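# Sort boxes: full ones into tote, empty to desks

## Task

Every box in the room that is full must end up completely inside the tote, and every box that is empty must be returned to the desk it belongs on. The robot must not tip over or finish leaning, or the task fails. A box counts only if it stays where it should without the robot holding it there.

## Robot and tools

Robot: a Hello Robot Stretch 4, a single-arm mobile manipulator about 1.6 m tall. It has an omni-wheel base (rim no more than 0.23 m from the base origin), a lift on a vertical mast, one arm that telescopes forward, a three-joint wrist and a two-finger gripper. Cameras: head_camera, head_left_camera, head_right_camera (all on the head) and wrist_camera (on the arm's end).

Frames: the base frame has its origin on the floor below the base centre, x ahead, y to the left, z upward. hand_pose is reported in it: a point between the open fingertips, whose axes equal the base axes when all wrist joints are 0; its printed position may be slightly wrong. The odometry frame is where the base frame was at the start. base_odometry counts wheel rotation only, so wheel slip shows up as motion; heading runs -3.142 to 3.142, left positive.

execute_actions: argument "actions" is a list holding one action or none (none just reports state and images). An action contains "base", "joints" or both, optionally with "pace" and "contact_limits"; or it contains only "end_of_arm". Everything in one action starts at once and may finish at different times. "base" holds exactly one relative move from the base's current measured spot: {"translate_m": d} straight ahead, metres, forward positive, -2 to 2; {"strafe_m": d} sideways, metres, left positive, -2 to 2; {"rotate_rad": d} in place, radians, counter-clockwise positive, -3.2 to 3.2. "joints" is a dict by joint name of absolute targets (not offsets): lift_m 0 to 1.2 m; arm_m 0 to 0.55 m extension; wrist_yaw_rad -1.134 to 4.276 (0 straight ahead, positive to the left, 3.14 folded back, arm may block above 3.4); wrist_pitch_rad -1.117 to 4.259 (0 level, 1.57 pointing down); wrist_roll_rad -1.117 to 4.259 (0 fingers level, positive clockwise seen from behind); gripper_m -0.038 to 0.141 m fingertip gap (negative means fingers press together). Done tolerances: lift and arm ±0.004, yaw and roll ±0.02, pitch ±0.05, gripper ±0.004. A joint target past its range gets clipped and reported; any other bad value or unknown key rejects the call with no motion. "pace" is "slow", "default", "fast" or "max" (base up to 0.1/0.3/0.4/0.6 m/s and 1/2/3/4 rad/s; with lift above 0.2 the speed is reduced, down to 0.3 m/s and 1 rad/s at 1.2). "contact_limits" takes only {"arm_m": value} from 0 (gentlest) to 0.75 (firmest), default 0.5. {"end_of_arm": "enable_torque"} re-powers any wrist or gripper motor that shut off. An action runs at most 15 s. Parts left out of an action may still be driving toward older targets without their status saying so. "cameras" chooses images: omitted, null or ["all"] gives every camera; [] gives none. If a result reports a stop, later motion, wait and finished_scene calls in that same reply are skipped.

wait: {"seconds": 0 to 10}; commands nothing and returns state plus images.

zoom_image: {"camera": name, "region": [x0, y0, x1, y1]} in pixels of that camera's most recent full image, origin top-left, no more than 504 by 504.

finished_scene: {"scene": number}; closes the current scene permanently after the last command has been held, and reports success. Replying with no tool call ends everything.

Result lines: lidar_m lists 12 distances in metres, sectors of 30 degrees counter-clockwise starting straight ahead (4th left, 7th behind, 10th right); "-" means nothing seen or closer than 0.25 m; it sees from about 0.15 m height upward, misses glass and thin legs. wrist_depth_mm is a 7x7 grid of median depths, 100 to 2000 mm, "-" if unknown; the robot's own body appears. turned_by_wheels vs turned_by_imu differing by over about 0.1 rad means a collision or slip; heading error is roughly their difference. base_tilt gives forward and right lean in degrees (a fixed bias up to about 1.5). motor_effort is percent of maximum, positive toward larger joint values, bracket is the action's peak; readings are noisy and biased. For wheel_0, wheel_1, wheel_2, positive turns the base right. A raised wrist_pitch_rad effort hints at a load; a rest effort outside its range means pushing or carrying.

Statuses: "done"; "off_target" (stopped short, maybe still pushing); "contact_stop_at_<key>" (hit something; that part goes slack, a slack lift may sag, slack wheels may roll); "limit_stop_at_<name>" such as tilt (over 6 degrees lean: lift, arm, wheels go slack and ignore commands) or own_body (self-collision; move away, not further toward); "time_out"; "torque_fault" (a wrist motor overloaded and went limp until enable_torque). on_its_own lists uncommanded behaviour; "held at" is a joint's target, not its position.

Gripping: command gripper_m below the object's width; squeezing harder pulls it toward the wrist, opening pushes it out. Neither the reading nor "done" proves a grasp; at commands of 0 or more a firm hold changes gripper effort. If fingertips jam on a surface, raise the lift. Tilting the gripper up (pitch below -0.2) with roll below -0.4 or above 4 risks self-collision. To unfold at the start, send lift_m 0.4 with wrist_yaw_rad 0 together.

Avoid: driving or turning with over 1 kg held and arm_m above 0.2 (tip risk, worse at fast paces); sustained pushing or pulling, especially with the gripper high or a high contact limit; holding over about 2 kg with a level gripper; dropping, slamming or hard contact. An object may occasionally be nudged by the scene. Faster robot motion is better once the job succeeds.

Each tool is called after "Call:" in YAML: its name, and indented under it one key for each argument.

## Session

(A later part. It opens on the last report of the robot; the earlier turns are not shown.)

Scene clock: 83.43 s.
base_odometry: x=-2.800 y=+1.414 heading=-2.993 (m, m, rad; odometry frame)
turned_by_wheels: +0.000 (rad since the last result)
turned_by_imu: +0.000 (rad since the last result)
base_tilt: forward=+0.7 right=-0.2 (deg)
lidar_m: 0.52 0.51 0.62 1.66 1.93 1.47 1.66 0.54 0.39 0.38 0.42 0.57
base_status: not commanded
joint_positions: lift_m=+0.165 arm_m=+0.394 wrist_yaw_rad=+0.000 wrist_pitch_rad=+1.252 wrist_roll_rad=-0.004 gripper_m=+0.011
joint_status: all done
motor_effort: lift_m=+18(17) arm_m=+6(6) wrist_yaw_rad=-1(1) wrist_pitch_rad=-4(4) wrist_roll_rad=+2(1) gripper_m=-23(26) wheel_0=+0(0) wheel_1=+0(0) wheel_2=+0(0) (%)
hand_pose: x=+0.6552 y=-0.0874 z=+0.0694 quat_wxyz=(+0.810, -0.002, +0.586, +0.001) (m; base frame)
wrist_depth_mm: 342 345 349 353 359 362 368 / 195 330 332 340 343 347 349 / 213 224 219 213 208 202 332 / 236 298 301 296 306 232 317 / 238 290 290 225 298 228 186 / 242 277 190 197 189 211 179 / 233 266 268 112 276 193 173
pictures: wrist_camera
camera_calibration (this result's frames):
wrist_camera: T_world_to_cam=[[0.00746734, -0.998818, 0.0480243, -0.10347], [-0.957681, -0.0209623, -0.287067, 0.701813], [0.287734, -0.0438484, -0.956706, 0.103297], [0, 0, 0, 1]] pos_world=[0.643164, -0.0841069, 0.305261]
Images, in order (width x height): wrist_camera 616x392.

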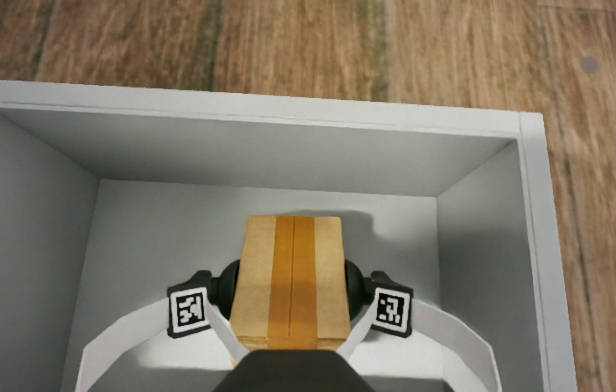

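Call:
execute_actions:
  actions:
    - {"base":{"strafe_m":-0.02},"joints":{"lift_m":0.14},"pace":"slow"}
  cameras: ["wrist_camera"]

Call:
execute_actions:
  actions:
    - {"joints":{"gripper_m":0.075},"pace":"slow"}
  cameras: ["wrist_camera"]

Call:
execute_actions:
  actions:
    - {"joints":{"lift_m":0.98},"pace":"fast"}
  cameras: ["wrist_camera"]

Call:
execute_actions:
  actions:
    - {"base":{"strafe_m":1.1},"joints":{"gripper_m":0.13,"arm_m":0.45},"pace":"fast"}
  cameras: ["wrist_camera","head_right_camera"]

Scene clock: 88.27 s.
base_odometry: x=-2.803 y=+1.434 heading=-2.993 (m, m, rad; odometry frame)
turned_by_wheels: +0.000 (rad since the last result)
turned_by_imu: +0.000 (rad since the last result)
base_tilt: forward=+0.8 right=-0.1 (deg)
lidar_m: 0.53 0.51 0.61 1.63 1.92 1.45 1.59 0.53 0.36 0.35 0.41 0.58
base_status: done
joint_positions: lift_m=+0.140 arm_m=+0.394 wrist_yaw_rad=+0.000 wrist_pitch_rad=+1.249 wrist_roll_rad=-0.004 gripper_m=+0.010
joint_status: all done
motor_effort: lift_m=+14(17) arm_m=+6(6) wrist_yaw_rad=-2(0) wrist_pitch_rad=+4(6) wrist_roll_rad=+2(2) gripper_m=-22(23) wheel_0=+4(4) wheel_1=-3(11) wheel_2=+0(2) (%)
hand_pose: x=+0.6559 y=-0.0874 z=+0.0450 quat_wxyz=(+0.811, -0.002, +0.585, +0.001) (m; base frame)
wrist_depth_mm: 320 322 325 329 334 338 340 / 174 175 176 177 319 322 325 / 224 219 213 208 203 183 309 / 265 278 278 263 282 193 296 / 262 268 268 217 276 189 281 / 254 255 194 200 188 176 156 / 245 247 248 112 254 161 150
pictures: wrist_camera
camera_calibration (this result's frames):
wrist_camera: T_world_to_cam=[[0.00746585, -0.998817, 0.0480439, -0.102291], [-0.956901, -0.0210848, -0.289647, 0.695115], [0.290317, -0.0438108, -0.955927, 0.0779878], [0, 0, 0, 1]] pos_world=[0.643279, -0.0840968, 0.280803]
Images, in order (width x height): wrist_camera 616x392.

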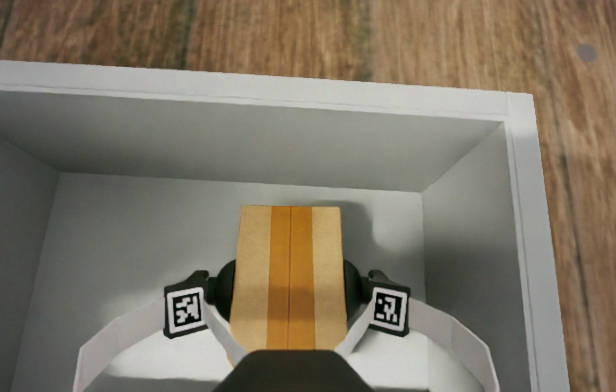

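Scene clock: 90.83 s.
base_odometry: x=-2.803 y=+1.434 heading=-2.993 (m, m, rad; odometry frame)
turned_by_wheels: +0.000 (rad since the last result)
turned_by_imu: +0.000 (rad since the last result)
base_tilt: forward=+0.7 right=-0.2 (deg)
lidar_m: 0.57 0.53 0.59 1.65 1.93 1.47 1.57 0.50 0.37 0.37 0.41 0.56
base_status: not commanded
joint_positions: lift_m=+0.140 arm_m=+0.394 wrist_yaw_rad=+0.000 wrist_pitch_rad=+1.251 wrist_roll_rad=-0.004 gripper_m=+0.075
joint_status: all done
motor_effort: lift_m=+17(17) arm_m=+6(6) wrist_yaw_rad=-2(2) wrist_pitch_rad=-3(4) wrist_roll_rad=+2(1) gripper_m=-3(19) wheel_0=+4(4) wheel_1=-3(3) wheel_2=+0(0) (%)
hand_pose: x=+0.6554 y=-0.0874 z=+0.0446 quat_wxyz=(+0.811, -0.002, +0.586, +0.001) (m; base frame)
wrist_depth_mm: 315 319 322 325 329 334 338 / 173 174 175 177 178 179 322 / 233 230 224 219 213 186 306 / 264 276 279 276 282 194 290 / 259 266 266 222 273 191 278 / 252 255 200 213 200 188 154 / 245 244 249 112 252 165 147
pictures: wrist_camera
camera_calibration (this result's frames):
wrist_camera: T_world_to_cam=[[0.00723955, -0.99882, 0.04803, -0.102147], [-0.957462, -0.0207797, -0.287811, 0.69478], [0.288469, -0.0439033, -0.956482, 0.078981], [0, 0, 0, 1]] pos_world=[0.643181, -0.0841218, 0.280415]
Images, in order (width x height): wrist_camera 616x392.

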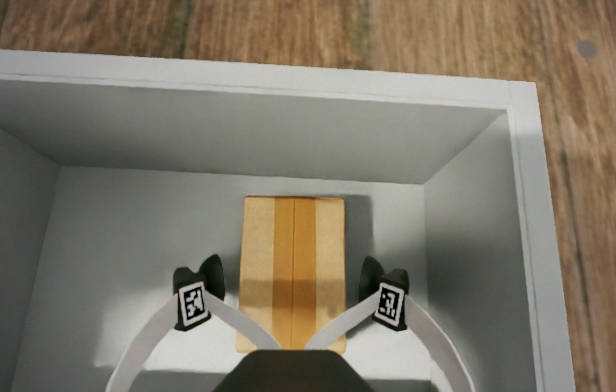

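Scene clock: 94.03 s.
base_odometry: x=-2.803 y=+1.434 heading=-2.993 (m, m, rad; odometry frame)
turned_by_wheels: +0.000 (rad since the last result)
turned_by_imu: -0.001 (rad since the last result)
base_tilt: forward=+0.6 right=-0.3 (deg)
lidar_m: 0.54 0.53 0.61 1.67 1.93 1.46 1.59 0.52 0.39 0.35 0.41 0.56
base_status: not commanded
joint_positions: lift_m=+0.980 arm_m=+0.394 wrist_yaw_rad=+0.000 wrist_pitch_rad=+1.251 wrist_roll_rad=-0.004 gripper_m=+0.075
joint_status: all done
motor_effort: lift_m=+22(22) arm_m=+7(7) wrist_yaw_rad=-1(1) wrist_pitch_rad=-1(3) wrist_roll_rad=+0(1) gripper_m=-4(5) wheel_0=+3(4) wheel_1=-3(3) wheel_2=+0(0) (%)
hand_pose: x=+0.6555 y=-0.0874 z=+0.8842 quat_wxyz=(+0.811, -0.002, +0.585, +0.001) (m; base frame)
wrist_depth_mm: 854 831 820 820 820 683 484 / 1042 1042 1042 1042 1025 683 484 / 1160 1182 1182 1205 1182 676 480 / 904 1138 1182 1182 1160 676 480 / 1078 1098 1118 1138 1060 668 473 / 1042 1060 200 1060 200 654 469 / 991 1025 1025 112 1042 574 462
pictures: wrist_camera
camera_calibration (this result's frames):
wrist_camera: T_world_to_cam=[[0.00722842, -0.99882, 0.0480317, -0.142468], [-0.957396, -0.0207796, -0.288031, 0.936643], [0.288689, -0.0439033, -0.956416, 0.881822], [0, 0, 0, 1]] pos_world=[0.643196, -0.0841218, 1.12001]
Images, in order (width x height): wrist_camera 616x392.

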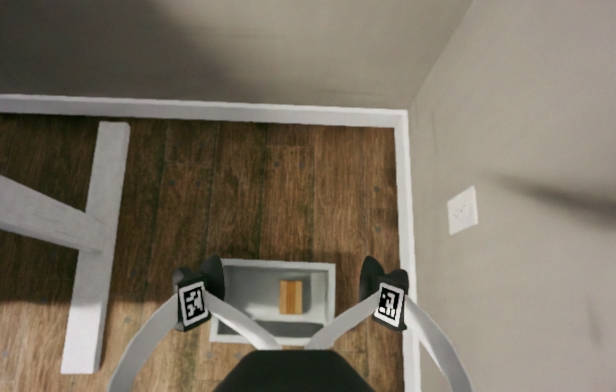

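Scene clock: 98.37 s.
base_odometry: x=-2.640 y=+0.346 heading=-2.993 (m, m, rad; odometry frame)
turned_by_wheels: +0.000 (rad since the last result)
turned_by_imu: -0.006 (rad since the last result)
base_tilt: forward=+0.6 right=-0.2 (deg)
lidar_m: 0.40 0.43 0.57 1.45 1.52 1.40 1.33 1.43 1.54 1.48 0.59 0.45
base_status: done
joint_positions: lift_m=+0.980 arm_m=+0.449 wrist_yaw_rad=+0.000 wrist_pitch_rad=+1.251 wrist_roll_rad=-0.004 gripper_m=+0.130
joint_status: all done
motor_effort: lift_m=+22(22) arm_m=+6(6) wrist_yaw_rad=-1(1) wrist_pitch_rad=+0(2) wrist_roll_rad=+2(2) gripper_m=+0(5) wheel_0=+2(7) wheel_1=-1(6) wheel_2=+0(0) (%)
hand_pose: x=+0.7105 y=-0.0874 z=+0.8842 quat_wxyz=(+0.811, -0.002, +0.585, +0.001) (m; base frame)
wrist_depth_mm: 452 459 462 469 477 477 484 / 433 439 442 445 452 459 462 / 415 421 421 430 430 439 442 / 397 399 357 407 415 418 421 / 382 387 389 394 399 402 404 / 368 209 370 379 220 384 389 / 355 357 364 112 370 370 375
pictures: head_right_camera, wrist_camera
camera_calibration (this result's frames):
wrist_camera: T_world_to_cam=[[0.00733681, -0.998819, 0.048033, -0.142935], [-0.957336, -0.0208925, -0.28822, 0.98947], [0.288883, -0.0438691, -0.956359, 0.86577], [0, 0, 0, 1]] pos_world=[0.698199, -0.0841126, 1.12004]
Images, in order (width x height): head_right_camera 420x672, wrist_camera 616x392.

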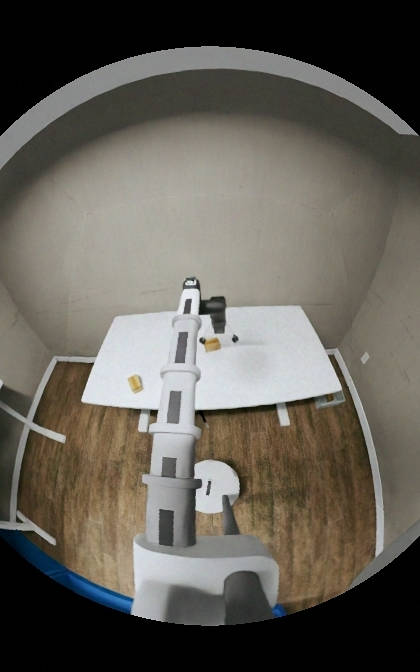

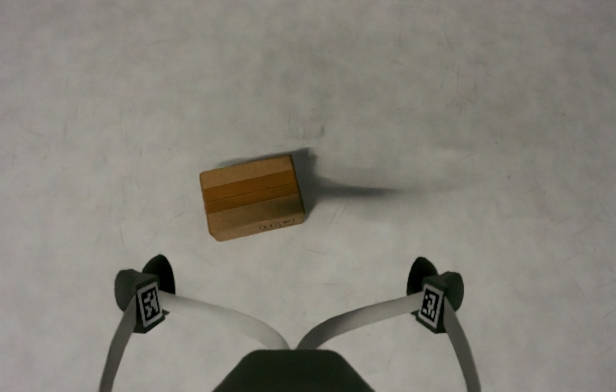

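Call:
execute_actions:
  actions:
    - {"base":{"strafe_m":0.045},"joints":{"wrist_pitch_rad":1.57,"wrist_roll_rad":1.36,"arm_m":0.53}}
  cameras: []

Call:
execute_actions:
  actions:
    - {"base":{"translate_m":0.1},"joints":{"lift_m":0.94},"pace":"slow"}
  cameras: ["wrist_camera"]

Scene clock: 102.43 s.
base_odometry: x=-2.633 y=+0.302 heading=-2.993 (m, m, rad; odometry frame)
turned_by_wheels: +0.000 (rad since the last result)
turned_by_imu: -0.001 (rad since the last result)
base_tilt: forward=+0.7 right=-0.2 (deg)
lidar_m: 0.40 0.42 0.59 1.42 1.46 1.39 1.35 1.40 1.59 1.51 0.62 0.42
base_status: done
joint_positions: lift_m=+0.980 arm_m=+0.529 wrist_yaw_rad=+0.000 wrist_pitch_rad=+1.570 wrist_roll_rad=+1.360 gripper_m=+0.130
joint_status: all done
motor_effort: lift_m=+22(22) arm_m=+6(5) wrist_yaw_rad=-2(0) wrist_pitch_rad=+3(3) wrist_roll_rad=+2(9) gripper_m=-2(3) wheel_0=+1(3) wheel_1=+1(14) wheel_2=+0(0) (%)
hand_pose: x=+0.7001 y=-0.0874 z=+0.8695 quat_wxyz=(+0.550, +0.445, +0.550, -0.444) (m; base frame)
wrist_depth_mm: 355 359 364 368 373 379 382 / 357 359 366 370 375 382 387 / 357 362 368 375 377 382 387 / 359 362 364 373 379 384 392 / 364 364 357 375 382 387 392 / 364 209 370 377 220 389 917 / 364 370 375 112 387 392 946
pictures: none
No camera images: the call's "cameras" was empty. Leave "cameras" out to get every camera's image.

Scene clock: 104.70 s.
base_odometry: x=-2.732 y=+0.287 heading=-2.992 (m, m, rad; odometry frame)
turned_by_wheels: +0.000 (rad since the last result)
turned_by_imu: +0.000 (rad since the last result)
base_tilt: forward=+0.8 right=+0.0 (deg)
lidar_m: 0.28 0.31 0.42 1.42 1.49 1.52 1.45 1.53 1.60 1.52 0.45 0.31
base_status: done
joint_positions: lift_m=+0.940 arm_m=+0.529 wrist_yaw_rad=+0.000 wrist_pitch_rad=+1.570 wrist_roll_rad=+1.360 gripper_m=+0.130
joint_status: all done
motor_effort: lift_m=+17(25) arm_m=+6(6) wrist_yaw_rad=-1(1) wrist_pitch_rad=+2(2) wrist_roll_rad=+2(2) gripper_m=-1(0) wheel_0=+2(2) wheel_1=+5(2) wheel_2=-3(6) (%)
hand_pose: x=+0.7001 y=-0.0874 z=+0.8300 quat_wxyz=(+0.550, +0.445, +0.550, -0.444) (m; base frame)
wrist_depth_mm: 317 322 325 329 334 340 343 / 319 324 327 330 336 342 345 / 320 324 329 332 338 342 347 / 322 325 329 334 338 343 347 / 324 327 332 286 342 345 349 / 325 209 332 287 220 347 351 / 325 330 336 112 343 347 355
pictures: wrist_camera
camera_calibration (this result's frames):
wrist_camera: T_world_to_cam=[[-0.972944, -0.227143, 0.0422581, 0.61824], [-0.226129, 0.97371, 0.0274642, 0.276876], [-0.0473854, 0.0171654, -0.998729, 1.09284], [0, 0, 0, 1]] pos_world=[0.715907, -0.147927, 1.05772]
Images, in order (width x height): wrist_camera 616x392.

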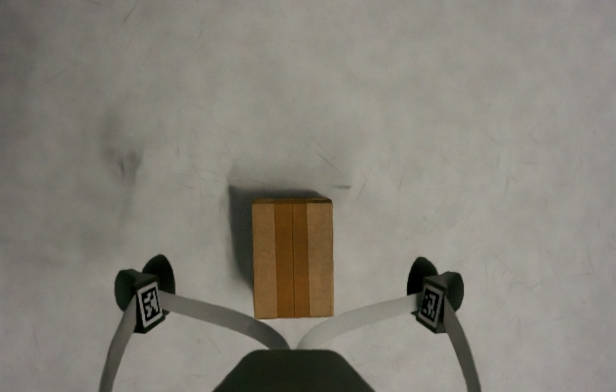

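Call:
execute_actions:
  actions:
    - {"joints":{"lift_m":0.858,"arm_m":0.536},"pace":"slow"}
  cameras: ["wrist_camera"]

Call:
execute_actions:
  actions:
    - {"joints":{"gripper_m":0.01}}
  cameras: []

Call:
execute_actions:
  actions:
    - {"joints":{"lift_m":0.89},"pace":"slow"}
  cameras: []

Call:
execute_actions:
  actions:
    - {"joints":{"wrist_pitch_rad":0.7,"arm_m":0.4},"pace":"slow"}
  cameras: ["wrist_camera"]

Scene clock: 110.03 s.
base_odometry: x=-2.732 y=+0.287 heading=-2.992 (m, m, rad; odometry frame)
turned_by_wheels: +0.000 (rad since the last result)
turned_by_imu: -0.001 (rad since the last result)
base_tilt: forward=+0.5 right=+0.0 (deg)
lidar_m: 0.29 0.31 0.43 1.41 1.47 1.51 1.45 1.53 1.59 1.51 0.46 0.33
base_status: not commanded
joint_positions: lift_m=+0.858 arm_m=+0.535 wrist_yaw_rad=+0.000 wrist_pitch_rad=+1.570 wrist_roll_rad=+1.360 gripper_m=+0.130
joint_status: all done
motor_effort: lift_m=+17(10) arm_m=+7(4) wrist_yaw_rad=-1(1) wrist_pitch_rad=+3(2) wrist_roll_rad=+2(2) gripper_m=-3(1) wheel_0=+3(2) wheel_1=+4(5) wheel_2=-3(3) (%)
hand_pose: x=+0.7060 y=-0.0874 z=+0.7480 quat_wxyz=(+0.550, +0.445, +0.550, -0.444) (m; base frame)
wrist_depth_mm: 238 242 245 249 252 255 258 / 240 243 246 249 254 256 259 / 241 244 248 252 254 258 259 / 243 245 248 251 254 258 262 / 243 247 249 203 257 259 263 / 245 208 250 204 206 262 265 / 246 249 252 112 259 264 266
pictures: wrist_camera
camera_calibration (this result's frames):
wrist_camera: T_world_to_cam=[[-0.972943, -0.227141, 0.0422836, 0.627477], [-0.226126, 0.973711, 0.0274702, 0.280468], [-0.0474116, 0.0171655, -0.998728, 1.01125], [0, 0, 0, 1]] pos_world=[0.721866, -0.147927, 0.97573]
Images, in order (width x height): wrist_camera 616x392.

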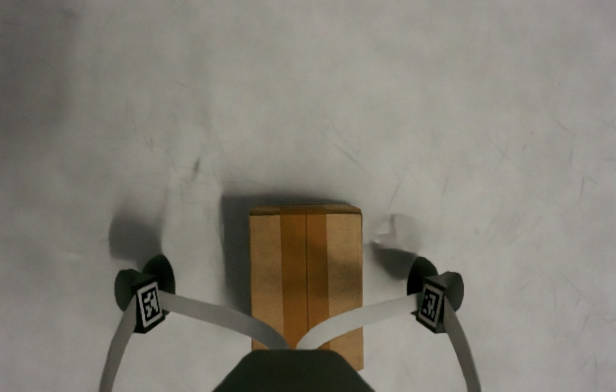

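Scene clock: 112.13 s.
base_odometry: x=-2.732 y=+0.287 heading=-2.992 (m, m, rad; odometry frame)
turned_by_wheels: +0.000 (rad since the last result)
turned_by_imu: +0.000 (rad since the last result)
base_tilt: forward=+0.6 right=-0.4 (deg)
lidar_m: 0.29 0.33 0.43 1.41 1.48 1.52 1.44 1.51 1.59 1.52 0.45 0.33
base_status: not commanded
joint_positions: lift_m=+0.858 arm_m=+0.535 wrist_yaw_rad=+0.000 wrist_pitch_rad=+1.570 wrist_roll_rad=+1.360 gripper_m=+0.010
joint_status: all done
motor_effort: lift_m=+17(17) arm_m=+6(7) wrist_yaw_rad=-1(1) wrist_pitch_rad=+1(3) wrist_roll_rad=+3(3) gripper_m=-23(20) wheel_0=+2(3) wheel_1=+5(4) wheel_2=-3(3) (%)
hand_pose: x=+0.7060 y=-0.0874 z=+0.7480 quat_wxyz=(+0.550, +0.445, +0.550, -0.444) (m; base frame)
wrist_depth_mm: 239 242 245 248 252 255 258 / 240 243 246 250 253 256 259 / 241 244 247 251 254 258 260 / 242 246 249 252 256 259 262 / 244 247 248 187 256 260 264 / 245 247 187 189 189 263 265 / 246 249 252 112 259 262 265
pictures: none
No camera images: the call's "cameras" was empty. Leave "cameras" out to get every camera's image.

Scene clock: 113.23 s.
base_odometry: x=-2.732 y=+0.287 heading=-2.992 (m, m, rad; odometry frame)
turned_by_wheels: +0.000 (rad since the last result)
turned_by_imu: +0.000 (rad since the last result)
base_tilt: forward=+0.7 right=-0.2 (deg)
lidar_m: 0.29 0.32 0.43 1.42 1.46 1.52 1.45 1.52 1.59 1.52 0.46 0.34
base_status: not commanded
joint_positions: lift_m=+0.890 arm_m=+0.535 wrist_yaw_rad=+0.000 wrist_pitch_rad=+1.570 wrist_roll_rad=+1.360 gripper_m=+0.010
joint_status: all done
motor_effort: lift_m=+23(25) arm_m=+7(6) wrist_yaw_rad=-2(2) wrist_pitch_rad=+2(2) wrist_roll_rad=+3(2) gripper_m=-23(22) wheel_0=+2(2) wheel_1=+5(5) wheel_2=-3(3) (%)
hand_pose: x=+0.7060 y=-0.0874 z=+0.7795 quat_wxyz=(+0.550, +0.445, +0.550, -0.444) (m; base frame)
wrist_depth_mm: 268 272 276 279 283 286 290 / 271 274 278 281 285 290 291 / 272 274 279 282 286 289 293 / 273 276 281 283 287 291 296 / 276 278 279 188 290 293 297 / 274 277 187 188 189 294 297 / 277 281 282 112 291 294 300
pictures: none
No camera images: the call's "cameras" was empty. Leave "cameras" out to get every camera's image.

Scene clock: 115.87 s.
base_odometry: x=-2.732 y=+0.287 heading=-2.992 (m, m, rad; odometry frame)
turned_by_wheels: +0.000 (rad since the last result)
turned_by_imu: +0.000 (rad since the last result)
base_tilt: forward=+0.8 right=-0.1 (deg)
lidar_m: 0.29 0.32 0.44 1.42 1.47 1.48 1.45 1.52 1.59 1.52 0.47 0.34
base_status: not commanded
joint_positions: lift_m=+0.890 arm_m=+0.401 wrist_yaw_rad=+0.000 wrist_pitch_rad=+0.702 wrist_roll_rad=+1.360 gripper_m=+0.010
joint_status: all done
motor_effort: lift_m=+23(23) arm_m=-7(4) wrist_yaw_rad=-1(2) wrist_pitch_rad=-6(7) wrist_roll_rad=+1(3) gripper_m=-23(23) wheel_0=+3(3) wheel_1=+5(4) wheel_2=-3(3) (%)
hand_pose: x=+0.7924 y=-0.0874 z=+0.8816 quat_wxyz=(+0.730, +0.590, +0.267, -0.216) (m; base frame)
wrist_depth_mm: 382 439 512 500 397 330 287 / 389 449 525 480 387 324 282 / 399 459 535 469 377 315 277 / 410 473 539 424 368 309 274 / 421 488 530 188 355 304 268 / 430 469 187 189 189 290 264 / 436 512 544 112 338 274 259
pictures: wrist_camera
camera_calibration (this result's frames):
wrist_camera: T_world_to_cam=[[-0.661408, -0.22702, -0.714843, 1.12654], [-0.167137, 0.973738, -0.154597, 0.410092], [0.731166, 0.0172251, -0.681982, 0.252655], [0, 0, 0, 1]] pos_world=[0.628912, -0.147926, 1.041]
Images, in order (width x height): wrist_camera 616x392.

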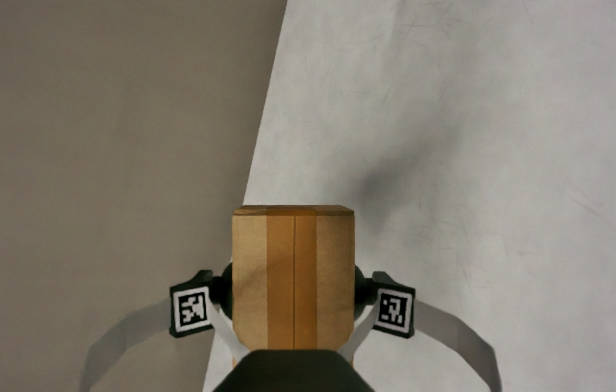

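Empty. Put down.

Call:
execute_actions:
  actions:
    - {"joints":{"wrist_pitch_rad":1.57,"arm_m":0.5}}
  cameras: []

Call:
execute_actions:
  actions:
    - {"joints":{"lift_m":0.86},"pace":"slow"}
  cameras: []

Call:
execute_actions:
  actions:
    - {"joints":{"gripper_m":0.13}}
  cameras: ["wrist_camera"]

Call:
execute_actions:
  actions:
    - {"joints":{"lift_m":0.98}}
  cameras: []

Call:
execute_actions:
  actions:
    - {"base":{"translate_m":-0.1},"joints":{"arm_m":0.33,"wrist_roll_rad":0}}
  cameras: []

Call:
execute_actions:
  actions:
    - {"base":{"strafe_m":0.38}}
  cameras: ["wrist_camera","head_right_camera"]

Scene clock: 121.60 s.
base_odometry: x=-2.732 y=+0.287 heading=-2.992 (m, m, rad; odometry frame)
turned_by_wheels: +0.000 (rad since the last result)
turned_by_imu: -0.001 (rad since the last result)
base_tilt: forward=+0.8 right=-0.2 (deg)
lidar_m: 0.31 0.31 0.43 1.42 1.46 1.51 1.44 1.53 1.59 1.52 0.47 0.34
base_status: not commanded
joint_positions: lift_m=+0.890 arm_m=+0.499 wrist_yaw_rad=+0.000 wrist_pitch_rad=+1.570 wrist_roll_rad=+1.360 gripper_m=+0.010
joint_status: all done
motor_effort: lift_m=+23(23) arm_m=+7(4) wrist_yaw_rad=-1(1) wrist_pitch_rad=+2(2) wrist_roll_rad=+3(2) gripper_m=-24(25) wheel_0=+3(2) wheel_1=+4(4) wheel_2=-3(3) (%)
hand_pose: x=+0.6701 y=-0.0874 z=+0.7795 quat_wxyz=(+0.550, +0.445, +0.550, -0.444) (m; base frame)
wrist_depth_mm: 270 272 277 281 283 289 291 / 270 273 278 281 285 289 293 / 271 274 279 283 286 290 293 / 273 277 279 283 287 291 296 / 273 278 279 187 290 293 297 / 277 278 187 189 190 294 298 / 277 279 282 112 291 294 301
pictures: none
No camera images: the call's "cameras" was empty. Leave "cameras" out to get every camera's image.

Scene clock: 122.67 s.
base_odometry: x=-2.732 y=+0.287 heading=-2.992 (m, m, rad; odometry frame)
turned_by_wheels: +0.000 (rad since the last result)
turned_by_imu: +0.000 (rad since the last result)
base_tilt: forward=+0.7 right=-0.3 (deg)
lidar_m: 0.29 0.33 0.43 1.41 1.45 1.51 1.44 1.53 1.59 1.52 0.46 0.33
base_status: not commanded
joint_positions: lift_m=+0.860 arm_m=+0.499 wrist_yaw_rad=+0.000 wrist_pitch_rad=+1.570 wrist_roll_rad=+1.360 gripper_m=+0.010
joint_status: all done
motor_effort: lift_m=+17(21) arm_m=+7(6) wrist_yaw_rad=-1(1) wrist_pitch_rad=+1(1) wrist_roll_rad=+4(2) gripper_m=-22(24) wheel_0=+2(2) wheel_1=+5(4) wheel_2=-3(3) (%)
hand_pose: x=+0.6701 y=-0.0874 z=+0.7500 quat_wxyz=(+0.550, +0.445, +0.550, -0.444) (m; base frame)
wrist_depth_mm: 241 244 247 251 254 258 260 / 242 245 249 252 255 258 262 / 243 246 250 253 257 259 263 / 245 248 250 253 258 262 264 / 245 249 251 188 258 263 266 / 247 249 187 189 189 264 267 / 247 251 253 111 262 264 268
pictures: none
No camera images: the call's "cameras" was empty. Leave "cameras" out to get every camera's image.

Scene clock: 124.77 s.
base_odometry: x=-2.732 y=+0.287 heading=-2.992 (m, m, rad; odometry frame)
turned_by_wheels: +0.000 (rad since the last result)
turned_by_imu: +0.000 (rad since the last result)
base_tilt: forward=+0.6 right=-0.1 (deg)
lidar_m: 0.31 0.32 0.45 1.41 1.46 1.51 1.44 1.55 1.59 1.52 0.47 0.33
base_status: not commanded
joint_positions: lift_m=+0.860 arm_m=+0.499 wrist_yaw_rad=+0.000 wrist_pitch_rad=+1.570 wrist_roll_rad=+1.360 gripper_m=+0.130
joint_status: all done
motor_effort: lift_m=+17(17) arm_m=+7(6) wrist_yaw_rad=-1(1) wrist_pitch_rad=+2(1) wrist_roll_rad=+2(3) gripper_m=-1(24) wheel_0=+2(2) wheel_1=+5(5) wheel_2=-3(3) (%)
hand_pose: x=+0.6701 y=-0.0874 z=+0.7500 quat_wxyz=(+0.550, +0.445, +0.550, -0.444) (m; base frame)
wrist_depth_mm: 241 245 247 250 254 258 259 / 243 246 249 252 255 258 262 / 243 247 250 253 256 260 264 / 245 248 251 253 257 262 265 / 245 248 251 205 258 263 266 / 247 208 205 206 220 265 267 / 248 252 254 112 262 265 270
pictures: wrist_camera
camera_calibration (this result's frames):
wrist_camera: T_world_to_cam=[[-0.972988, -0.22696, 0.0422242, 0.592505], [-0.225947, 0.973753, 0.0274565, 0.272177], [-0.0473474, 0.0171744, -0.998731, 1.0115], [0, 0, 0, 1]] pos_world=[0.68589, -0.14793, 0.977726]
Images, in order (width x height): wrist_camera 616x392.

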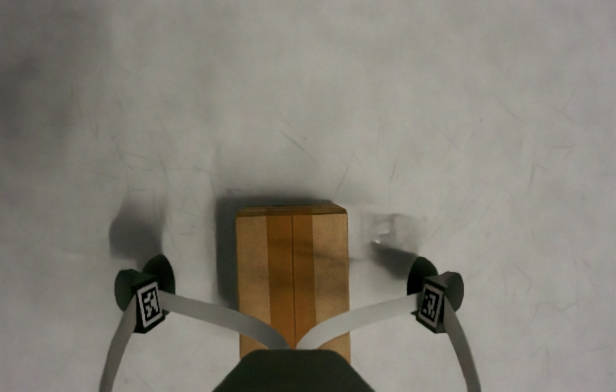

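Scene clock: 126.30 s.
base_odometry: x=-2.732 y=+0.287 heading=-2.992 (m, m, rad; odometry frame)
turned_by_wheels: +0.000 (rad since the last result)
turned_by_imu: +0.000 (rad since the last result)
base_tilt: forward=+0.8 right=-0.2 (deg)
lidar_m: 0.30 0.30 0.43 1.42 1.48 1.50 1.45 1.51 1.60 1.53 0.46 0.33
base_status: not commanded
joint_positions: lift_m=+0.980 arm_m=+0.499 wrist_yaw_rad=+0.000 wrist_pitch_rad=+1.570 wrist_roll_rad=+1.360 gripper_m=+0.130
joint_status: all done
motor_effort: lift_m=+23(23) arm_m=+6(6) wrist_yaw_rad=-1(1) wrist_pitch_rad=+2(2) wrist_roll_rad=+1(2) gripper_m=-1(1) wheel_0=+2(2) wheel_1=+5(5) wheel_2=-3(3) (%)
hand_pose: x=+0.6700 y=-0.0874 z=+0.8695 quat_wxyz=(+0.550, +0.445, +0.550, -0.444) (m; base frame)
wrist_depth_mm: 355 359 364 370 373 377 384 / 355 362 366 370 377 382 387 / 359 362 368 370 377 384 387 / 362 366 370 373 377 384 389 / 359 366 370 325 382 384 392 / 364 209 373 377 220 389 392 / 364 370 373 112 384 392 397
pictures: none
No camera images: the call's "cameras" was empty. Leave "cameras" out to get every camera's image.

Scene clock: 127.90 s.
base_odometry: x=-2.633 y=+0.302 heading=-2.993 (m, m, rad; odometry frame)
turned_by_wheels: +0.000 (rad since the last result)
turned_by_imu: +0.000 (rad since the last result)
base_tilt: forward=+0.6 right=-0.1 (deg)
lidar_m: 0.40 0.42 0.59 1.39 1.47 1.41 1.35 1.43 1.58 1.52 0.60 0.43
base_status: done
joint_positions: lift_m=+0.980 arm_m=+0.331 wrist_yaw_rad=+0.000 wrist_pitch_rad=+1.570 wrist_roll_rad=+0.000 gripper_m=+0.130
joint_status: all done
motor_effort: lift_m=+23(23) arm_m=-7(8) wrist_yaw_rad=+0(2) wrist_pitch_rad=+0(2) wrist_roll_rad=+0(4) gripper_m=+0(1) wheel_0=+0(3) wheel_1=-3(8) wheel_2=+1(10) (%)
hand_pose: x=+0.5022 y=-0.0874 z=+0.8695 quat_wxyz=(+0.707, +0.000, +0.707, +0.000) (m; base frame)
wrist_depth_mm: 357 359 364 366 370 373 377 / 359 364 366 370 373 375 379 / 362 364 368 373 377 377 384 / 366 368 373 373 379 382 387 / 366 368 373 377 379 384 384 / 368 209 375 377 220 389 392 / 1098 1098 904 112 1118 1160 1160
pictures: none
No camera images: the call's "cameras" was empty. Leave "cameras" out to get every camera's image.

Scene clock: 130.50 s.
base_odometry: x=-2.577 y=-0.074 heading=-2.992 (m, m, rad; odometry frame)
turned_by_wheels: +0.000 (rad since the last result)
turned_by_imu: -0.002 (rad since the last result)
base_tilt: forward=+0.6 right=-0.2 (deg)
lidar_m: 0.38 0.39 1.10 1.01 1.07 1.41 1.33 1.44 1.98 1.90 0.59 0.43
base_status: done
joint_positions: lift_m=+0.980 arm_m=+0.331 wrist_yaw_rad=+0.000 wrist_pitch_rad=+1.570 wrist_roll_rad=+0.000 gripper_m=+0.130
joint_status: not commanded
motor_effort: lift_m=+23(23) arm_m=-7(8) wrist_yaw_rad=+0(1) wrist_pitch_rad=+1(0) wrist_roll_rad=+1(0) gripper_m=-1(1) wheel_0=+0(10) wheel_1=+2(14) wheel_2=+1(0) (%)
hand_pose: x=+0.5022 y=-0.0874 z=+0.8695 quat_wxyz=(+0.707, +0.000, +0.707, +0.000) (m; base frame)
wrist_depth_mm: 355 362 364 366 368 375 377 / 359 362 366 368 373 377 379 / 362 366 368 370 375 379 382 / 364 368 324 375 379 382 384 / 366 368 370 377 379 384 389 / 368 209 375 379 220 389 392 / 1098 1118 891 112 1138 1138 1160
pictures: head_right_camera, wrist_camera
camera_calibration (this result's frames):
wrist_camera: T_world_to_cam=[[0.0176261, -0.998906, 0.0433243, -0.141791], [-0.999498, -0.0164629, 0.027061, 0.533275], [-0.0263181, -0.0437795, -0.998695, 1.10702], [0, 0, 0, 1]] pos_world=[0.564641, -0.0843915, 1.09728]
Images, in order (width x height): head_right_camera 420x672, wrist_camera 616x392.

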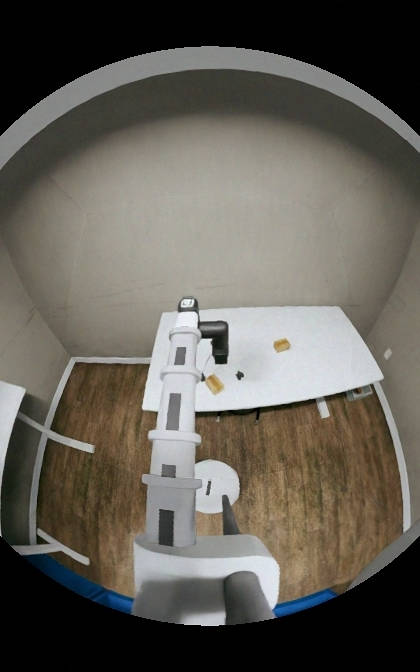

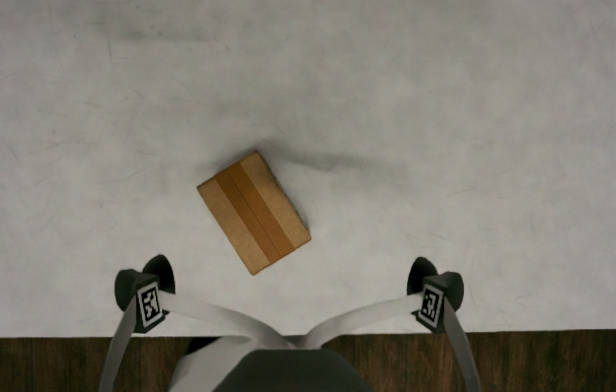

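Call:
execute_actions:
  actions:
    - {"base":{"strafe_m":0.028},"joints":{"arm_m":0.36,"wrist_roll_rad":-0.55,"lift_m":0.92}}
  cameras: ["wrist_camera"]

Call:
execute_actions:
  actions:
    - {"joints":{"lift_m":0.858},"pace":"slow"}
  cameras: ["wrist_camera"]

Call:
execute_actions:
  actions:
    - {"joints":{"gripper_m":0.01}}
  cameras: []

Call:
execute_actions:
  actions:
    - {"joints":{"lift_m":0.9},"pace":"slow"}
  cameras: []

Call:
execute_actions:
  actions:
    - {"joints":{"wrist_pitch_rad":0.7}}
  cameras: ["wrist_camera"]

Scene clock: 135.43 s.
base_odometry: x=-2.573 y=-0.102 heading=-2.992 (m, m, rad; odometry frame)
turned_by_wheels: +0.000 (rad since the last result)
turned_by_imu: -0.001 (rad since the last result)
base_tilt: forward=+0.9 right=-0.1 (deg)
lidar_m: 0.39 0.42 1.06 1.00 1.04 1.39 1.34 1.42 2.00 1.91 0.59 0.42
base_status: done
joint_positions: lift_m=+0.920 arm_m=+0.359 wrist_yaw_rad=+0.000 wrist_pitch_rad=+1.570 wrist_roll_rad=-0.550 gripper_m=+0.130
joint_status: all done
motor_effort: lift_m=+17(21) arm_m=+6(2) wrist_yaw_rad=-1(1) wrist_pitch_rad=+0(0) wrist_roll_rad=+0(5) gripper_m=+1(1) wheel_0=+2(5) wheel_1=+0(15) wheel_2=+1(1) (%)
hand_pose: x=+0.5300 y=-0.0874 z=+0.8100 quat_wxyz=(+0.681, -0.192, +0.680, +0.192) (m; base frame)
wrist_depth_mm: 301 304 307 310 312 315 317 / 304 306 307 310 312 314 319 / 306 307 310 312 315 317 319 / 307 309 312 268 317 320 322 / 310 312 312 265 317 320 324 / 1042 209 317 267 220 324 325 / 820 820 319 112 324 327 329
pictures: wrist_camera
camera_calibration (this result's frames):
wrist_camera: T_world_to_cam=[[0.537283, -0.842268, 0.0437258, -0.401727], [-0.843402, -0.536602, 0.0270607, 0.434386], [0.000670973, -0.0514177, -0.998677, 1.03328], [0, 0, 0, 1]] pos_world=[0.58151, -0.0521401, 1.03773]
Images, in order (width x height): wrist_camera 616x392.

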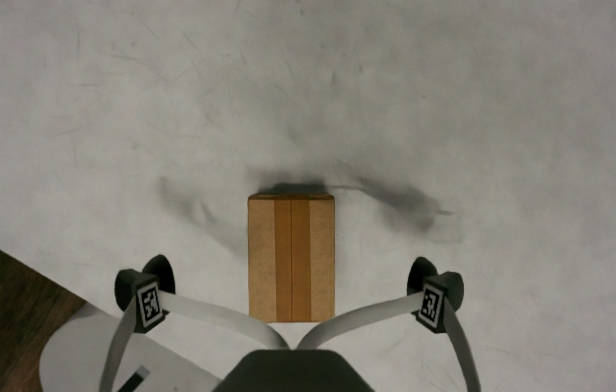

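Scene clock: 136.83 s.
base_odometry: x=-2.573 y=-0.102 heading=-2.992 (m, m, rad; odometry frame)
turned_by_wheels: +0.000 (rad since the last result)
turned_by_imu: +0.000 (rad since the last result)
base_tilt: forward=+0.7 right=-0.2 (deg)
lidar_m: 0.40 0.41 1.06 0.99 1.06 1.41 1.34 1.44 1.99 1.92 0.57 0.42
base_status: not commanded
joint_positions: lift_m=+0.858 arm_m=+0.359 wrist_yaw_rad=+0.000 wrist_pitch_rad=+1.570 wrist_roll_rad=-0.550 gripper_m=+0.130
joint_status: all done
motor_effort: lift_m=+17(15) arm_m=+6(6) wrist_yaw_rad=-1(1) wrist_pitch_rad=+2(1) wrist_roll_rad=+1(1) gripper_m=-5(0) wheel_0=+2(2) wheel_1=+0(0) wheel_2=+1(1) (%)
hand_pose: x=+0.5300 y=-0.0874 z=+0.7480 quat_wxyz=(+0.681, -0.192, +0.680, +0.192) (m; base frame)
wrist_depth_mm: 242 244 246 248 250 251 253 / 243 246 247 249 251 253 254 / 245 248 249 250 253 253 256 / 247 248 250 251 254 255 258 / 248 249 251 203 254 258 259 / 249 209 204 204 219 260 260 / 759 253 255 112 259 260 263
pictures: wrist_camera
camera_calibration (this result's frames):
wrist_camera: T_world_to_cam=[[0.537284, -0.842267, 0.0437258, -0.399018], [-0.843401, -0.536603, 0.0270607, 0.436064], [0.000671044, -0.0514177, -0.998677, 0.971391], [0, 0, 0, 1]] pos_world=[0.581511, -0.0521401, 0.975753]
Images, in order (width x height): wrist_camera 616x392.

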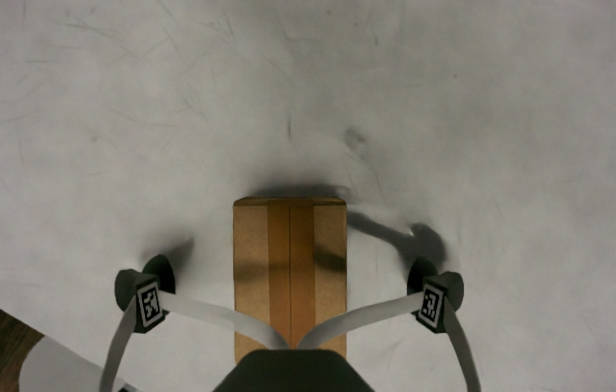

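Scene clock: 138.93 s.
base_odometry: x=-2.573 y=-0.102 heading=-2.992 (m, m, rad; odometry frame)
turned_by_wheels: +0.000 (rad since the last result)
turned_by_imu: +0.000 (rad since the last result)
base_tilt: forward=+0.8 right=-0.1 (deg)
lidar_m: 0.39 0.41 1.06 1.01 1.05 1.40 1.34 1.43 2.02 1.92 0.60 0.42
base_status: not commanded
joint_positions: lift_m=+0.858 arm_m=+0.359 wrist_yaw_rad=+0.000 wrist_pitch_rad=+1.570 wrist_roll_rad=-0.550 gripper_m=+0.010
joint_status: all done
motor_effort: lift_m=+17(17) arm_m=+6(6) wrist_yaw_rad=-2(1) wrist_pitch_rad=+1(0) wrist_roll_rad=+0(0) gripper_m=-22(22) wheel_0=+2(2) wheel_1=+0(0) wheel_2=+1(1) (%)
hand_pose: x=+0.5300 y=-0.0874 z=+0.7480 quat_wxyz=(+0.681, -0.192, +0.680, +0.192) (m; base frame)
wrist_depth_mm: 242 243 246 247 250 251 253 / 243 246 247 249 251 252 255 / 245 247 249 251 252 254 256 / 246 249 250 251 254 256 257 / 248 250 251 188 256 258 259 / 249 251 187 189 189 259 260 / 759 253 254 112 259 262 262
pictures: none
No camera images: the call's "cameras" was empty. Leave "cameras" out to get every camera's image.

Scene clock: 140.13 s.
base_odometry: x=-2.573 y=-0.102 heading=-2.992 (m, m, rad; odometry frame)
turned_by_wheels: +0.000 (rad since the last result)
turned_by_imu: +0.000 (rad since the last result)
base_tilt: forward=+0.8 right=+0.0 (deg)
lidar_m: 0.38 0.38 1.06 0.98 1.05 1.38 1.33 1.43 2.01 1.92 0.57 0.41
base_status: not commanded
joint_positions: lift_m=+0.900 arm_m=+0.359 wrist_yaw_rad=+0.000 wrist_pitch_rad=+1.570 wrist_roll_rad=-0.550 gripper_m=+0.010
joint_status: all done
motor_effort: lift_m=+23(26) arm_m=+6(6) wrist_yaw_rad=-1(1) wrist_pitch_rad=+0(0) wrist_roll_rad=+1(0) gripper_m=-20(23) wheel_0=+2(2) wheel_1=+0(0) wheel_2=+1(1) (%)
hand_pose: x=+0.5300 y=-0.0874 z=+0.7895 quat_wxyz=(+0.681, -0.192, +0.680, +0.192) (m; base frame)
wrist_depth_mm: 282 285 286 289 291 293 294 / 283 286 287 290 294 294 297 / 286 287 289 291 294 296 298 / 287 289 291 293 296 298 300 / 290 291 293 189 297 300 303 / 1008 291 188 189 189 301 304 / 788 798 296 112 303 303 306
pictures: none
No camera images: the call's "cameras" was empty. Leave "cameras" out to get every camera's image.

Scene clock: 141.20 s.
base_odometry: x=-2.573 y=-0.102 heading=-2.992 (m, m, rad; odometry frame)
turned_by_wheels: +0.000 (rad since the last result)
turned_by_imu: +0.000 (rad since the last result)
base_tilt: forward=+0.6 right=-0.2 (deg)
lidar_m: 0.37 0.40 1.06 1.01 1.03 1.40 1.34 1.41 2.01 1.93 0.60 0.40
base_status: not commanded
joint_positions: lift_m=+0.900 arm_m=+0.359 wrist_yaw_rad=+0.000 wrist_pitch_rad=+0.702 wrist_roll_rad=-0.550 gripper_m=+0.010
joint_status: all done
motor_effort: lift_m=+23(23) arm_m=+6(6) wrist_yaw_rad=-1(0) wrist_pitch_rad=-7(9) wrist_roll_rad=+1(0) gripper_m=-23(24) wheel_0=+2(2) wheel_1=+0(0) wheel_2=+1(1) (%)
hand_pose: x=+0.7500 y=-0.0874 z=+0.8916 quat_wxyz=(+0.904, -0.255, +0.331, +0.093) (m; base frame)
wrist_depth_mm: 778 668 654 603 564 525 496 / 459 521 609 661 609 564 530 / 407 459 530 621 661 615 569 / 370 413 455 525 627 668 621 / 336 373 382 188 544 640 683 / 309 325 188 189 189 549 640 / 285 307 330 112 427 455 554
pictures: wrist_camera
camera_calibration (this result's frames):
wrist_camera: T_world_to_cam=[[0.314081, -0.842248, 0.438144, -0.707765], [-0.565937, -0.536635, -0.62589, 0.991823], [0.762278, -0.0513821, -0.645207, 0.228311], [0, 0, 0, 1]] pos_world=[0.609569, -0.052136, 1.07818]
Images, in order (width x height): wrist_camera 616x392.

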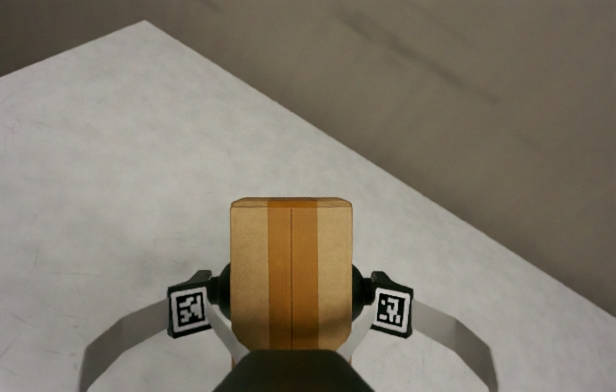

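Call:
execute_actions:
  actions:
    - {"joints":{"wrist_pitch_rad":1.57,"arm_m":0.4}}
  cameras: []

Call:
execute_actions:
  actions:
    - {"joints":{"lift_m":0.86},"pace":"slow"}
  cameras: []

Call:
execute_actions:
  actions:
    - {"joints":{"gripper_m":0.13}}
  cameras: []

Call:
execute_actions:
  actions:
    - {"joints":{"lift_m":0.98}}
  cameras: ["wrist_camera"]

Call:
execute_actions:
  actions:
    - {"base":{"rotate_rad":2.5},"joints":{"arm_m":0}}
  cameras: ["head_left_camera"]

Scene clock: 146.63 s.
base_odometry: x=-2.573 y=-0.102 heading=-2.992 (m, m, rad; odometry frame)
turned_by_wheels: +0.000 (rad since the last result)
turned_by_imu: -0.001 (rad since the last result)
base_tilt: forward=+0.6 right=-0.3 (deg)
lidar_m: 0.38 0.41 1.06 0.99 1.03 1.39 1.33 1.42 2.03 1.92 0.60 0.42
base_status: not commanded
joint_positions: lift_m=+0.900 arm_m=+0.399 wrist_yaw_rad=+0.000 wrist_pitch_rad=+1.570 wrist_roll_rad=-0.550 gripper_m=+0.010
joint_status: all done
motor_effort: lift_m=+23(23) arm_m=+6(7) wrist_yaw_rad=-1(2) wrist_pitch_rad=+1(4) wrist_roll_rad=+0(1) gripper_m=-22(24) wheel_0=+2(2) wheel_1=+0(0) wheel_2=+1(1) (%)
hand_pose: x=+0.5700 y=-0.0874 z=+0.7895 quat_wxyz=(+0.681, -0.192, +0.680, +0.192) (m; base frame)
wrist_depth_mm: 282 285 285 289 290 293 294 / 283 286 287 289 293 294 296 / 286 287 290 293 294 297 300 / 287 290 291 291 296 297 300 / 289 290 291 188 297 300 303 / 290 291 188 189 189 303 304 / 809 294 297 112 301 303 306
pictures: none
No camera images: the call's "cameras" was empty. Leave "cameras" out to get every camera's image.

Scene clock: 147.80 s.
base_odometry: x=-2.573 y=-0.102 heading=-2.992 (m, m, rad; odometry frame)
turned_by_wheels: +0.000 (rad since the last result)
turned_by_imu: +0.000 (rad since the last result)
base_tilt: forward=+0.6 right=-0.2 (deg)
lidar_m: 0.39 0.42 1.06 0.99 1.03 1.40 1.35 1.41 2.02 1.93 0.59 0.42
base_status: not commanded
joint_positions: lift_m=+0.860 arm_m=+0.399 wrist_yaw_rad=+0.000 wrist_pitch_rad=+1.570 wrist_roll_rad=-0.550 gripper_m=+0.010
joint_status: all done
motor_effort: lift_m=+17(22) arm_m=+7(7) wrist_yaw_rad=-1(1) wrist_pitch_rad=+3(3) wrist_roll_rad=+0(1) gripper_m=-20(23) wheel_0=+2(2) wheel_1=+0(0) wheel_2=+1(1) (%)
hand_pose: x=+0.5700 y=-0.0874 z=+0.7500 quat_wxyz=(+0.681, -0.192, +0.680, +0.192) (m; base frame)
wrist_depth_mm: 244 245 247 250 251 253 254 / 245 247 248 251 253 255 256 / 246 248 251 252 254 256 257 / 248 249 252 253 255 257 258 / 249 252 252 189 257 259 262 / 251 252 188 189 189 262 263 / 253 254 256 112 260 263 265
pictures: none
No camera images: the call's "cameras" was empty. Leave "cameras" out to get every camera's image.

Scene clock: 149.90 s.
base_odometry: x=-2.573 y=-0.102 heading=-2.992 (m, m, rad; odometry frame)
turned_by_wheels: +0.000 (rad since the last result)
turned_by_imu: +0.000 (rad since the last result)
base_tilt: forward=+0.8 right=-0.2 (deg)
lidar_m: 0.40 0.42 1.06 1.00 1.07 1.40 1.34 1.40 2.01 1.93 0.61 0.42
base_status: not commanded
joint_positions: lift_m=+0.860 arm_m=+0.399 wrist_yaw_rad=+0.000 wrist_pitch_rad=+1.570 wrist_roll_rad=-0.550 gripper_m=+0.130
joint_status: all done
motor_effort: lift_m=+17(17) arm_m=+6(7) wrist_yaw_rad=-2(1) wrist_pitch_rad=+2(2) wrist_roll_rad=+1(1) gripper_m=+1(21) wheel_0=+2(2) wheel_1=-1(0) wheel_2=+1(1) (%)
hand_pose: x=+0.5700 y=-0.0874 z=+0.7500 quat_wxyz=(+0.681, -0.192, +0.680, +0.192) (m; base frame)
wrist_depth_mm: 243 246 248 250 251 254 255 / 246 248 249 251 253 255 256 / 247 249 251 252 254 256 258 / 248 250 252 253 255 257 259 / 250 251 253 205 257 259 260 / 251 209 206 206 220 262 263 / 253 255 257 112 260 263 265
pictures: none
No camera images: the call's "cameras" was empty. Leave "cameras" out to get every camera's image.

Scene clock: 151.43 s.
base_odometry: x=-2.573 y=-0.102 heading=-2.992 (m, m, rad; odometry frame)
turned_by_wheels: +0.000 (rad since the last result)
turned_by_imu: +0.000 (rad since the last result)
base_tilt: forward=+0.8 right=-0.2 (deg)
lidar_m: 0.39 0.42 1.05 1.00 1.06 1.39 1.35 1.39 2.01 1.93 0.59 0.42
base_status: not commanded
joint_positions: lift_m=+0.980 arm_m=+0.399 wrist_yaw_rad=+0.000 wrist_pitch_rad=+1.570 wrist_roll_rad=-0.550 gripper_m=+0.130
joint_status: all done
motor_effort: lift_m=+23(23) arm_m=+7(6) wrist_yaw_rad=+0(1) wrist_pitch_rad=+2(2) wrist_roll_rad=+0(1) gripper_m=-2(1) wheel_0=+2(2) wheel_1=+0(0) wheel_2=+1(1) (%)
hand_pose: x=+0.5700 y=-0.0874 z=+0.8695 quat_wxyz=(+0.681, -0.192, +0.680, +0.192) (m; base frame)
wrist_depth_mm: 357 362 364 368 368 373 377 / 364 364 366 370 373 375 377 / 364 366 370 373 377 377 379 / 366 368 373 373 375 379 382 / 368 370 373 325 379 382 384 / 1078 210 375 379 220 384 387 / 1098 891 377 112 384 387 389
pictures: wrist_camera
camera_calibration (this result's frames):
wrist_camera: T_world_to_cam=[[0.537247, -0.842285, 0.0438452, -0.425923], [-0.843424, -0.536575, 0.0268735, 0.466715], [0.000891148, -0.0514178, -0.998677, 1.09259], [0, 0, 0, 1]] pos_world=[0.621491, -0.0521418, 1.09727]
Images, in order (width x height): wrist_camera 616x392.

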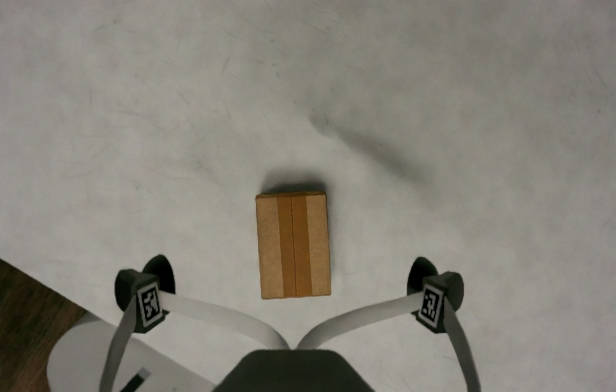

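Scene clock: 154.23 s.
base_odometry: x=-2.573 y=-0.102 heading=-0.493 (m, m, rad; odometry frame)
turned_by_wheels: +2.499 (rad since the last result)
turned_by_imu: +2.481 (rad since the last result)
base_tilt: forward=+0.6 right=-0.2 (deg)
lidar_m: 1.27 1.33 1.38 2.07 1.91 0.67 0.48 0.39 0.39 1.54 1.00 1.02
base_status: done
joint_positions: lift_m=+0.980 arm_m=+0.001 wrist_yaw_rad=+0.000 wrist_pitch_rad=+1.570 wrist_roll_rad=-0.550 gripper_m=+0.130
joint_status: all done
motor_effort: lift_m=+22(23) arm_m=-7(10) wrist_yaw_rad=-1(2) wrist_pitch_rad=-1(1) wrist_roll_rad=+2(2) gripper_m=-5(0) wheel_0=-3(9) wheel_1=-2(8) wheel_2=-2(7) (%)
hand_pose: x=+0.1723 y=-0.0874 z=+0.8696 quat_wxyz=(+0.681, -0.192, +0.680, +0.192) (m; base frame)
wrist_depth_mm: 1060 1078 1078 1078 1098 1098 1098 / 1060 1078 1078 1078 1098 1098 1118 / 1060 1078 1078 1098 1118 1118 1118 / 1078 1098 891 1098 1118 1118 1138 / 1078 1098 878 917 1118 1138 1138 / 1078 209 891 1138 220 1138 1160 / 1098 1098 603 112 1138 1138 1160
pictures: head_left_camera
Images, in order (width x height): head_left_camera 420x672.

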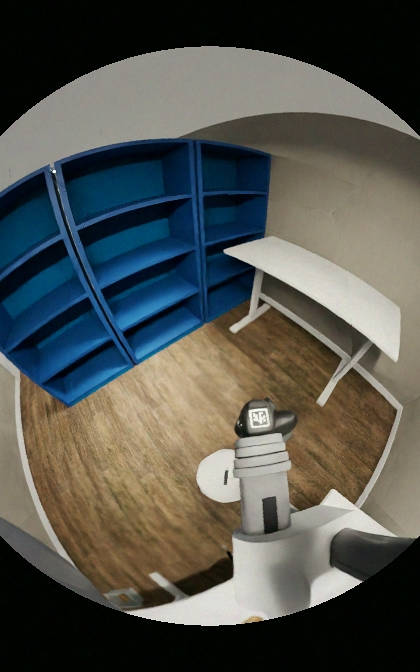

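Call:
finished_scene:
  scene: 1

The scene is finished: the task was done.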